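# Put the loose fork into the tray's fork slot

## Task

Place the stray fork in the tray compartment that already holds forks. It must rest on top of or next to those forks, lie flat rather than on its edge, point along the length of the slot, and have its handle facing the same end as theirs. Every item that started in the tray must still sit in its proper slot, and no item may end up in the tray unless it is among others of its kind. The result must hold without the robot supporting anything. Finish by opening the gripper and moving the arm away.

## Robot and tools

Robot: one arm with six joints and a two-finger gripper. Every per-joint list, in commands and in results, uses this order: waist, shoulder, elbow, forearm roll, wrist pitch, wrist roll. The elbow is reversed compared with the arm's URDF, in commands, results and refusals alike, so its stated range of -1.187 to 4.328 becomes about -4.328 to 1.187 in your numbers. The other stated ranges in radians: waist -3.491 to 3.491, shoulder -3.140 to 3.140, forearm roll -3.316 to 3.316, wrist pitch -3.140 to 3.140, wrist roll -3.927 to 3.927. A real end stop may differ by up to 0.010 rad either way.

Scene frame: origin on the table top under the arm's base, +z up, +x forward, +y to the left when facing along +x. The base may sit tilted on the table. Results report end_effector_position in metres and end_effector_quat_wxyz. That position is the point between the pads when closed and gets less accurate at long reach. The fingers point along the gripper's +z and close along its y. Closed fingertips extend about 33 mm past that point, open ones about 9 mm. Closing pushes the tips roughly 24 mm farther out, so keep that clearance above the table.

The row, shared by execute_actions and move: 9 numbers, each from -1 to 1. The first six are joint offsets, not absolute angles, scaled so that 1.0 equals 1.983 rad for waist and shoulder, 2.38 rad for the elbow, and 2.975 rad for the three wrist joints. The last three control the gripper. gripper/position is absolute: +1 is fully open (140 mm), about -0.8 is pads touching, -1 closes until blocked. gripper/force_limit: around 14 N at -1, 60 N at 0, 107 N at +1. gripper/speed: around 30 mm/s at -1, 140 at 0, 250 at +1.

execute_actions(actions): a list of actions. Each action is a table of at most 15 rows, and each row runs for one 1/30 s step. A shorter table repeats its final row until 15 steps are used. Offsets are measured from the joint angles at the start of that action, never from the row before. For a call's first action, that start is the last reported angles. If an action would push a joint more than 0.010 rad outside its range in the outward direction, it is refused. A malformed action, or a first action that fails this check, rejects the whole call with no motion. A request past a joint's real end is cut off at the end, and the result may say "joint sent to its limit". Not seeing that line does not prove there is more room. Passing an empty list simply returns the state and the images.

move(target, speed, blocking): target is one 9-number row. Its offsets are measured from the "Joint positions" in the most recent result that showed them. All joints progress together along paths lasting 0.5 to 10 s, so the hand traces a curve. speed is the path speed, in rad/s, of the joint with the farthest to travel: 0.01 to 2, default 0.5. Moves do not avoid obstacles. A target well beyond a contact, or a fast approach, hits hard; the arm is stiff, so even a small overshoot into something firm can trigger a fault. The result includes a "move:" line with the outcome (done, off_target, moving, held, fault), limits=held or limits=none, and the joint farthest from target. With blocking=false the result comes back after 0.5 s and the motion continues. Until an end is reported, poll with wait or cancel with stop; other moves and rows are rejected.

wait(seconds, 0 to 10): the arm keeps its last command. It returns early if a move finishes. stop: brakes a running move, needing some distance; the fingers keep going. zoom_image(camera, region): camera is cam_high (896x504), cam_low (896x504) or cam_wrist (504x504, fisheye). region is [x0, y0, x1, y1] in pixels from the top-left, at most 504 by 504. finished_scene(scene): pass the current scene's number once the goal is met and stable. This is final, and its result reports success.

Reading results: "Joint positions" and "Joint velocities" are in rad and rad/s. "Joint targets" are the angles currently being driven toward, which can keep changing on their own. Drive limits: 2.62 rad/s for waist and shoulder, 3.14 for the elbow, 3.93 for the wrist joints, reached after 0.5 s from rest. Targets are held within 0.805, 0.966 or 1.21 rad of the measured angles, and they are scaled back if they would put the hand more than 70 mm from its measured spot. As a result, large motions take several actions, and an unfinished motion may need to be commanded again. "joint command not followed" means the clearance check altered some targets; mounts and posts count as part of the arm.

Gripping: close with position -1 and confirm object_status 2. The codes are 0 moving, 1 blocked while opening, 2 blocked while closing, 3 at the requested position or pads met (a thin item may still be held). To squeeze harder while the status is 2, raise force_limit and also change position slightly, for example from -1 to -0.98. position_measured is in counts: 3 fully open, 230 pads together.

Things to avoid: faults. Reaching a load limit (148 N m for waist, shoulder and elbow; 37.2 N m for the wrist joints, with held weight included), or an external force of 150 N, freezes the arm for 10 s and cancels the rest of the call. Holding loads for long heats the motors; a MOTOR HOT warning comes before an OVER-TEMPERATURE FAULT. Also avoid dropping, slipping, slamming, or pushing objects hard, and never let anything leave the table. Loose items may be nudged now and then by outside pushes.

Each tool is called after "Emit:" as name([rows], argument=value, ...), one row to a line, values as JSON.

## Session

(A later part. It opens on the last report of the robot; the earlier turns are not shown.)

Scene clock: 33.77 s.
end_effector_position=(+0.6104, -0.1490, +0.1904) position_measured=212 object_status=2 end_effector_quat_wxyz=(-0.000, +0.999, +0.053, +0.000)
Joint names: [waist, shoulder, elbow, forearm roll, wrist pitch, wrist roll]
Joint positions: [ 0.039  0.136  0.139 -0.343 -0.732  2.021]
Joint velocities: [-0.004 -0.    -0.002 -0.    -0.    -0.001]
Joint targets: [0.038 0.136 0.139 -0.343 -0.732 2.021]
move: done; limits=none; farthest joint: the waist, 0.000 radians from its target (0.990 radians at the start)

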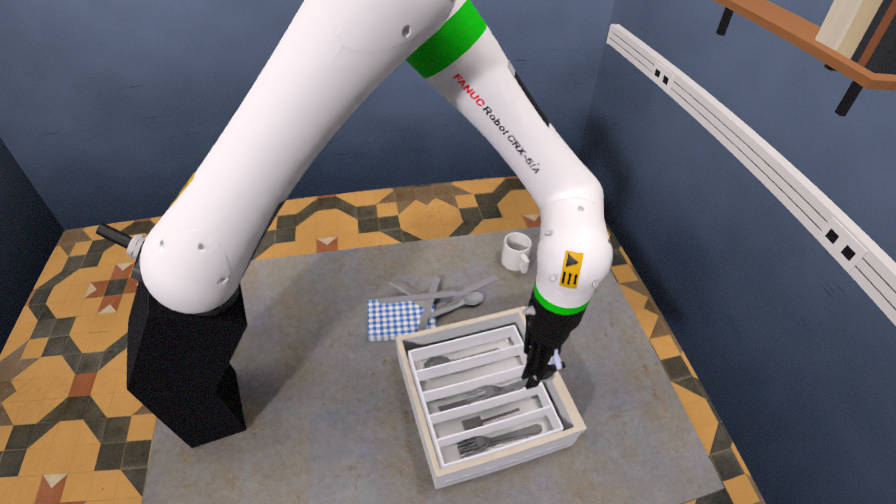

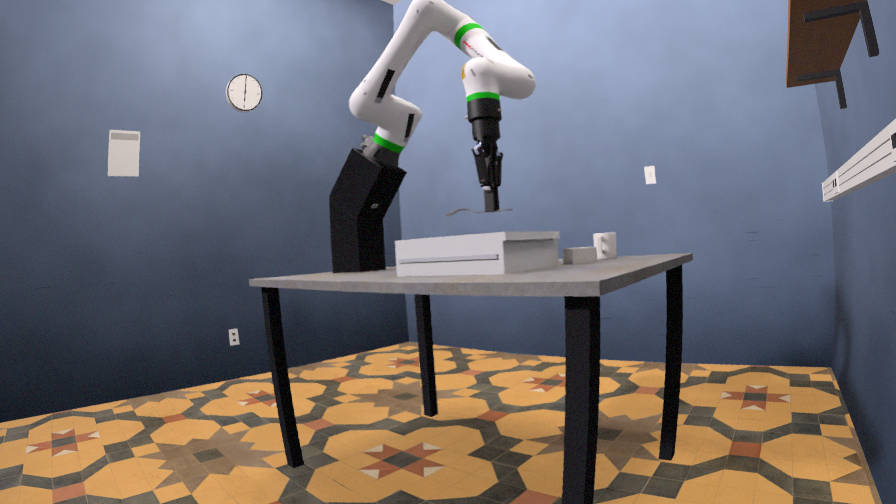

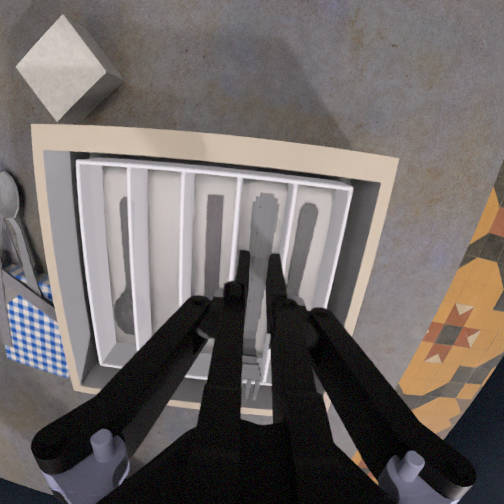

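Emit:
move(target=[-0.053,0.067,-0.0307,-0.033,0.0057,0.063,-1,0,-0.5])

Emit:
move(target=[0.0106,0.052,-0.016,-0.0057,0.022,0.004,-1,0,-0.5], speed=0.2)

Scene clock: 38.37 s.
end_effector_position=(+0.5999, -0.2055, +0.1507) position_measured=212 object_status=2 end_effector_quat_wxyz=(+0.000, +0.998, +0.059, -0.000)
Joint names: [waist, shoulder, elbow, forearm roll, wrist pitch, wrist roll]
Joint positions: [-0.067  0.269  0.066 -0.441 -0.715  2.209]
Joint velocities: [-0.    -0.    -0.001  0.     0.    -0.001]
Joint targets: [-0.067 0.269 0.066 -0.441 -0.715 2.209]
move: done; limits=none; farthest joint: the waist, 0.000 radians from its target (0.105 radians at the start)

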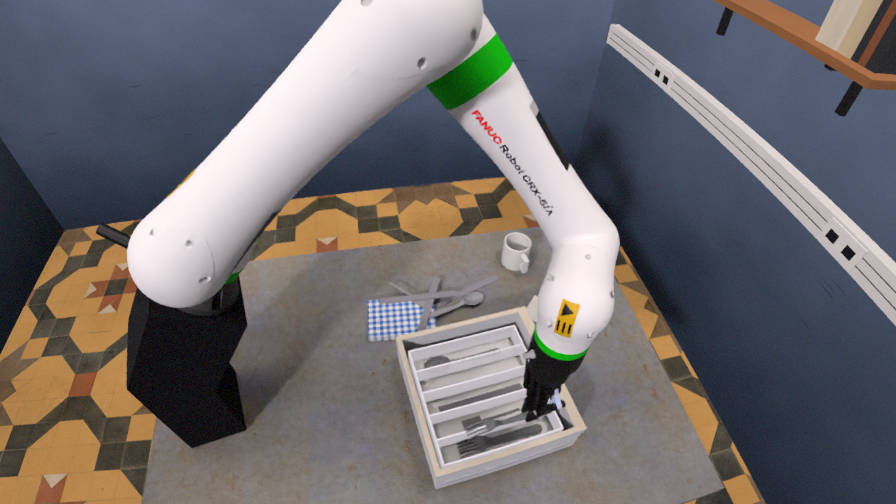

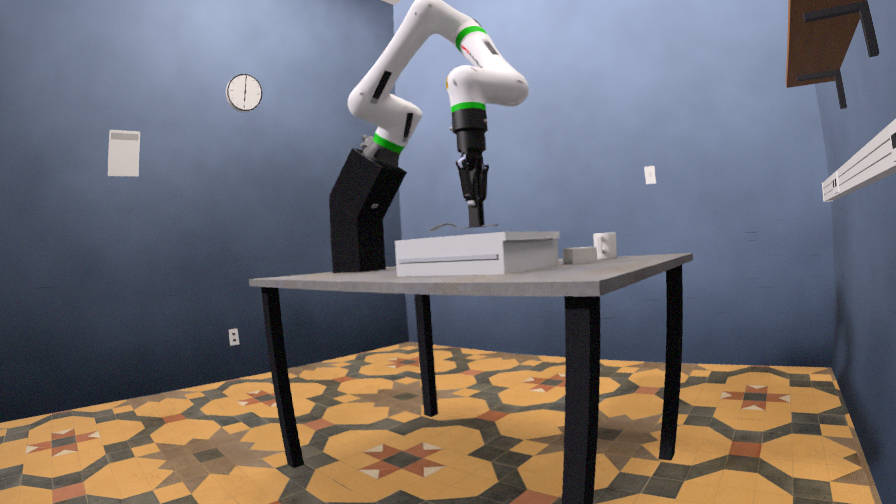

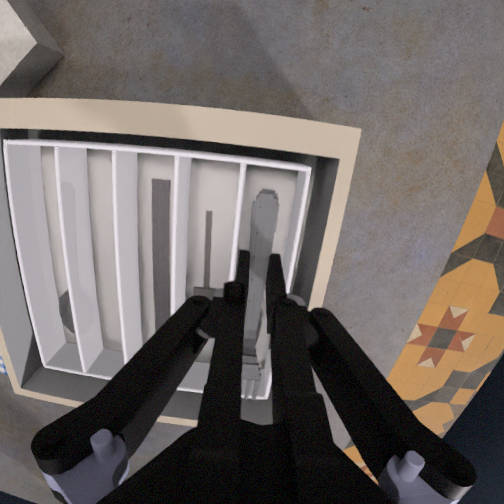

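Scene clock: 39.33 s.
end_effector_position=(+0.6008, -0.2085, +0.1005) position_measured=212 object_status=2 end_effector_quat_wxyz=(+0.001, +0.998, +0.058, -0.001)
Joint names: [waist, shoulder, elbow, forearm roll, wrist pitch, wrist roll]
Joint positions: [-0.046  0.372  0.028 -0.458 -0.65   2.221]
Joint velocities: [ 0.     0.002 -0.001 -0.002  0.002  0.001]
Joint targets: [-0.045 0.372 0.028 -0.458 -0.650 2.221]
move: done; limits=none; farthest joint: the waist, 0.000 radians from its target (0.021 radians at the start)

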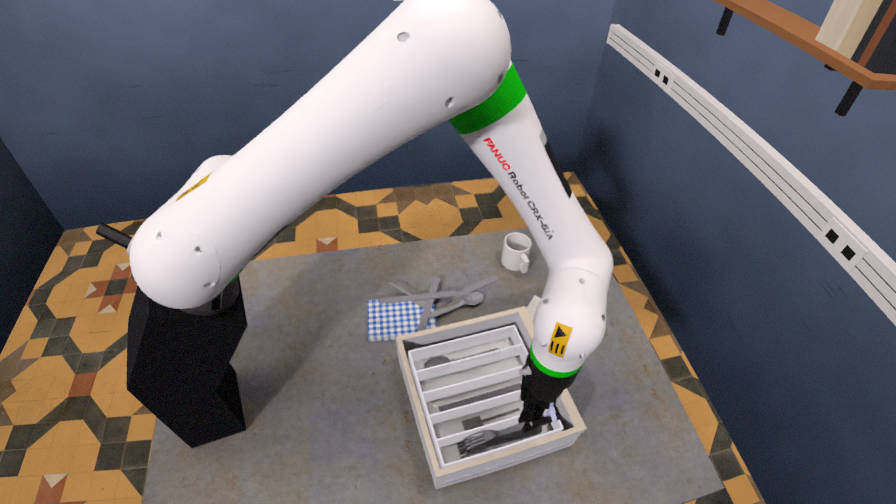

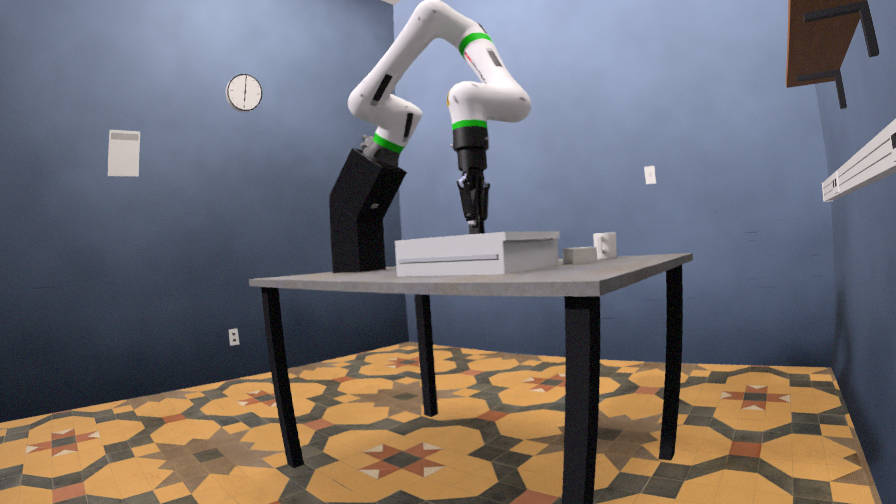

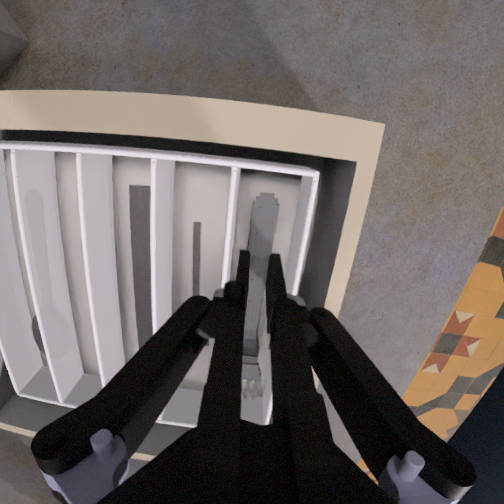

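Emit:
move(target=[0.005,0.024,-0.008,-0.002,0.01,0.002,-1,0,-0.5], speed=0.08)

Emit:
move(target=[0,0,0,0,0,0,-0.55,0,-0.5])

Emit:
move(target=[-0.025,-0.13,0.035,0.012,-0.055,0,-0.55,0,-0.5])

Emit:
zoom_image(camera="cam_high", region=[400, 340, 600, 490])

Scene clock: 42.30 s.
end_effector_position=(+0.6005, -0.2099, +0.0774) position_measured=212 object_status=2 end_effector_quat_wxyz=(+0.002, +0.998, +0.059, -0.002)
Joint names: [waist, shoulder, elbow, forearm roll, wrist pitch, wrist roll]
Joint positions: [-0.036  0.419  0.009 -0.464 -0.62   2.227]
Joint velocities: [-0.     0.002 -0.    -0.001  0.001 -0.   ]
Joint targets: [-0.036 0.419 0.009 -0.464 -0.620 2.227]
move: done; limits=none; farthest joint: the waist, 0.000 radians from its target (0.009 radians at the start)

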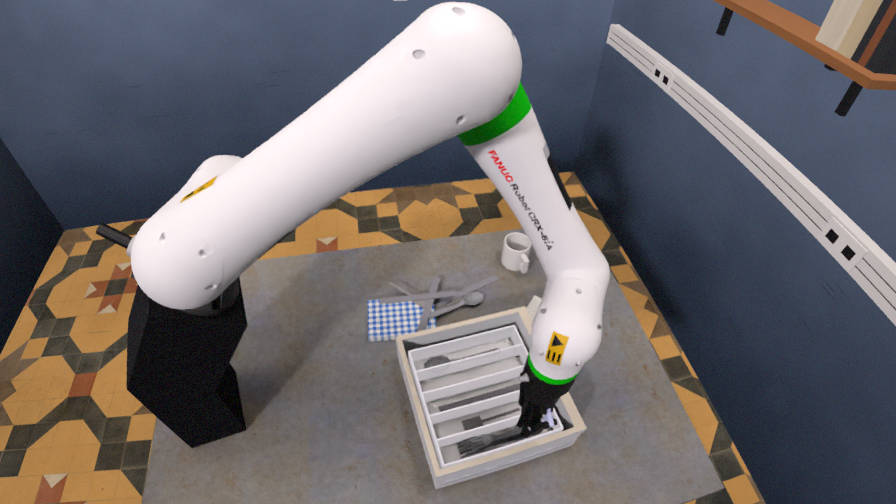

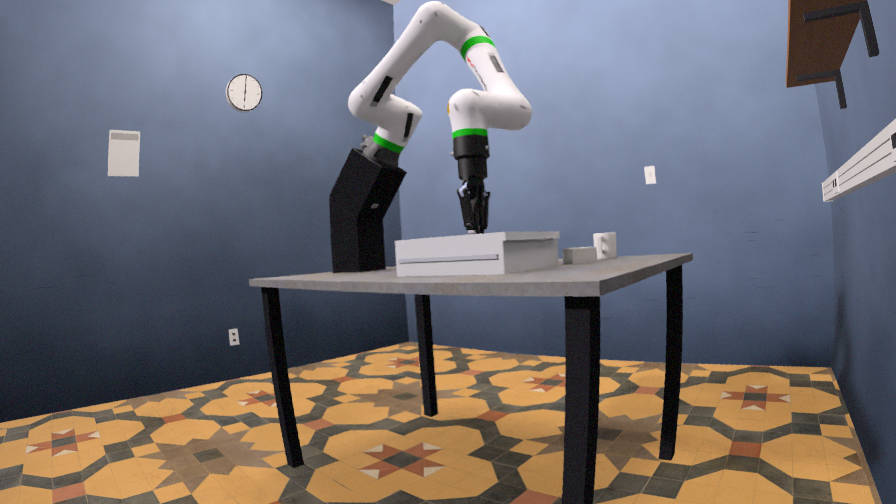

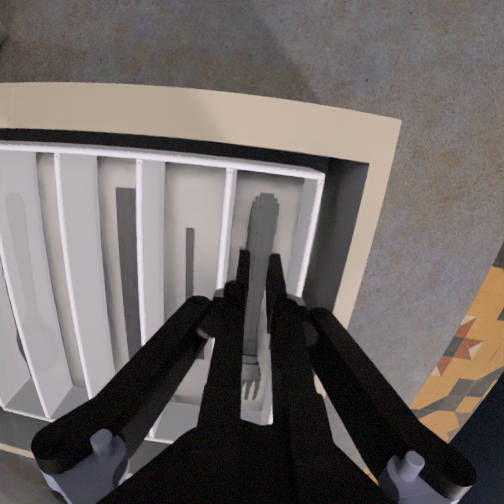

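Scene clock: 42.80 s.
end_effector_position=(+0.6005, -0.2099, +0.0774) position_measured=199 object_status=3 end_effector_quat_wxyz=(+0.002, +0.998, +0.059, -0.002)
Joint names: [waist, shoulder, elbow, forearm roll, wrist pitch, wrist roll]
Joint positions: [-0.036  0.419  0.009 -0.464 -0.62   2.227]
Joint velocities: [-0.    -0.002 -0.001 -0.001  0.    -0.001]
Joint targets: [-0.036 0.419 0.009 -0.464 -0.620 2.227]
move: done; limits=none; farthest joint: the waist, 0.000 radians from its target (0.000 radians at the start)

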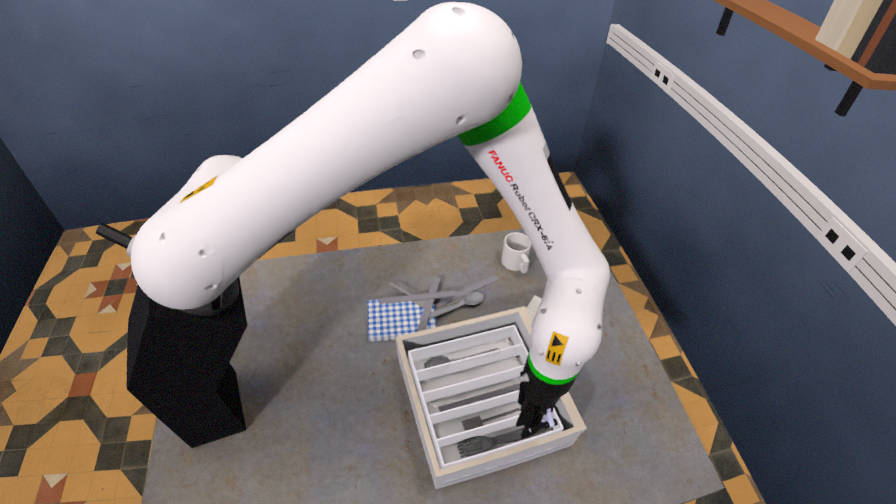

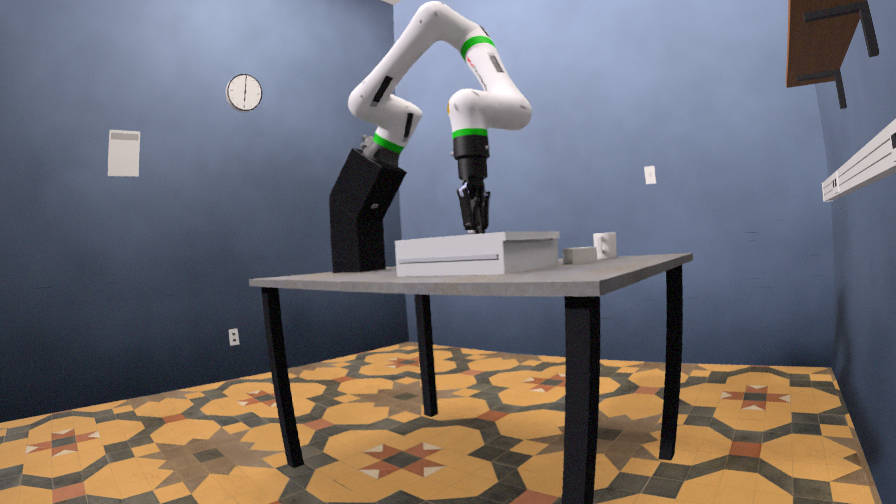

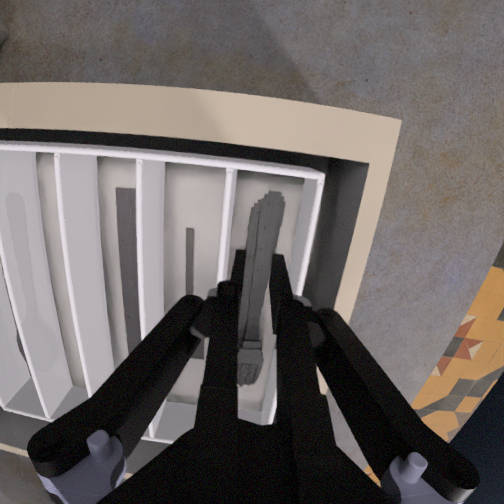

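Scene clock: 43.87 s.
end_effector_position=(+0.6037, -0.1991, +0.2037) position_measured=199 object_status=3 end_effector_quat_wxyz=(+0.000, +0.997, +0.077, +0.007)
Joint names: [waist, shoulder, elbow, forearm roll, wrist pitch, wrist roll]
Joint positions: [-0.085  0.162  0.093 -0.428 -0.784  2.227]
Joint velocities: [-0.001 -0.002 -0.     0.001 -0.    -0.   ]
Joint targets: [-0.085 0.162 0.093 -0.428 -0.784 2.227]
move: done; limits=none; farthest joint: the shoulder, 0.001 radians from its target (0.258 radians at the start)

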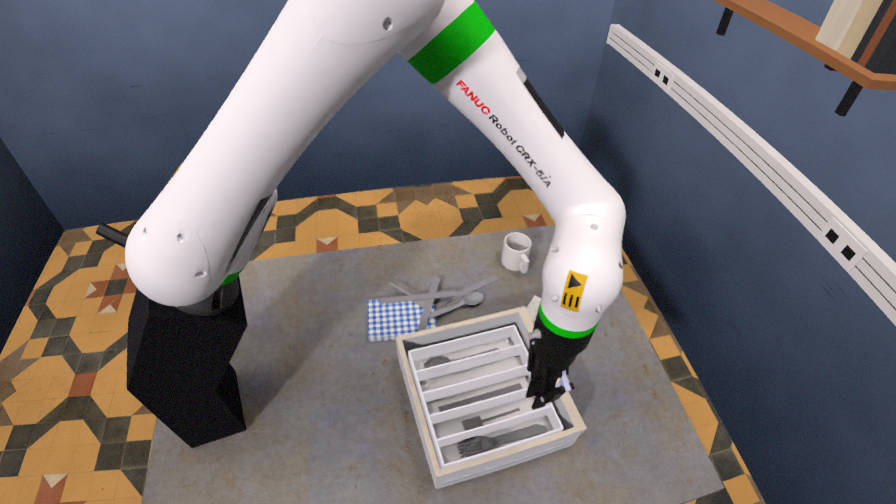

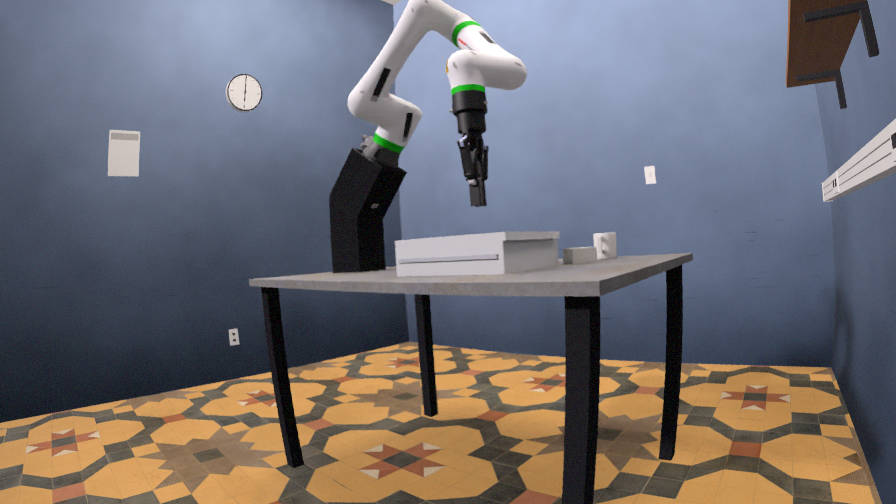

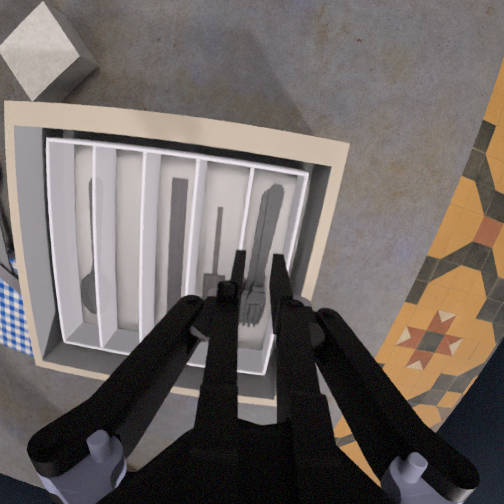

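Region (400, 340, 600, 490) of cam_high's 896x504 image, scaled by 2.520, with more detail than that image has; it fills the top 378 rows of this view, and the rest is white.

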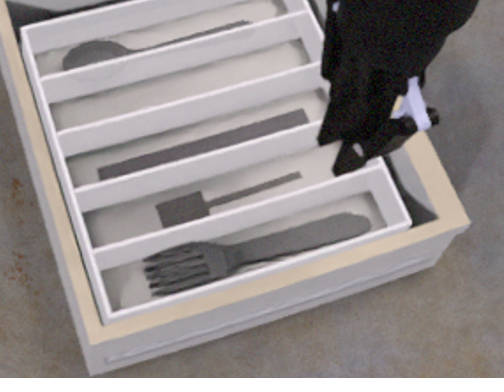

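Emit:
finished_scene(scene=1)

The scene is finished: the task was done.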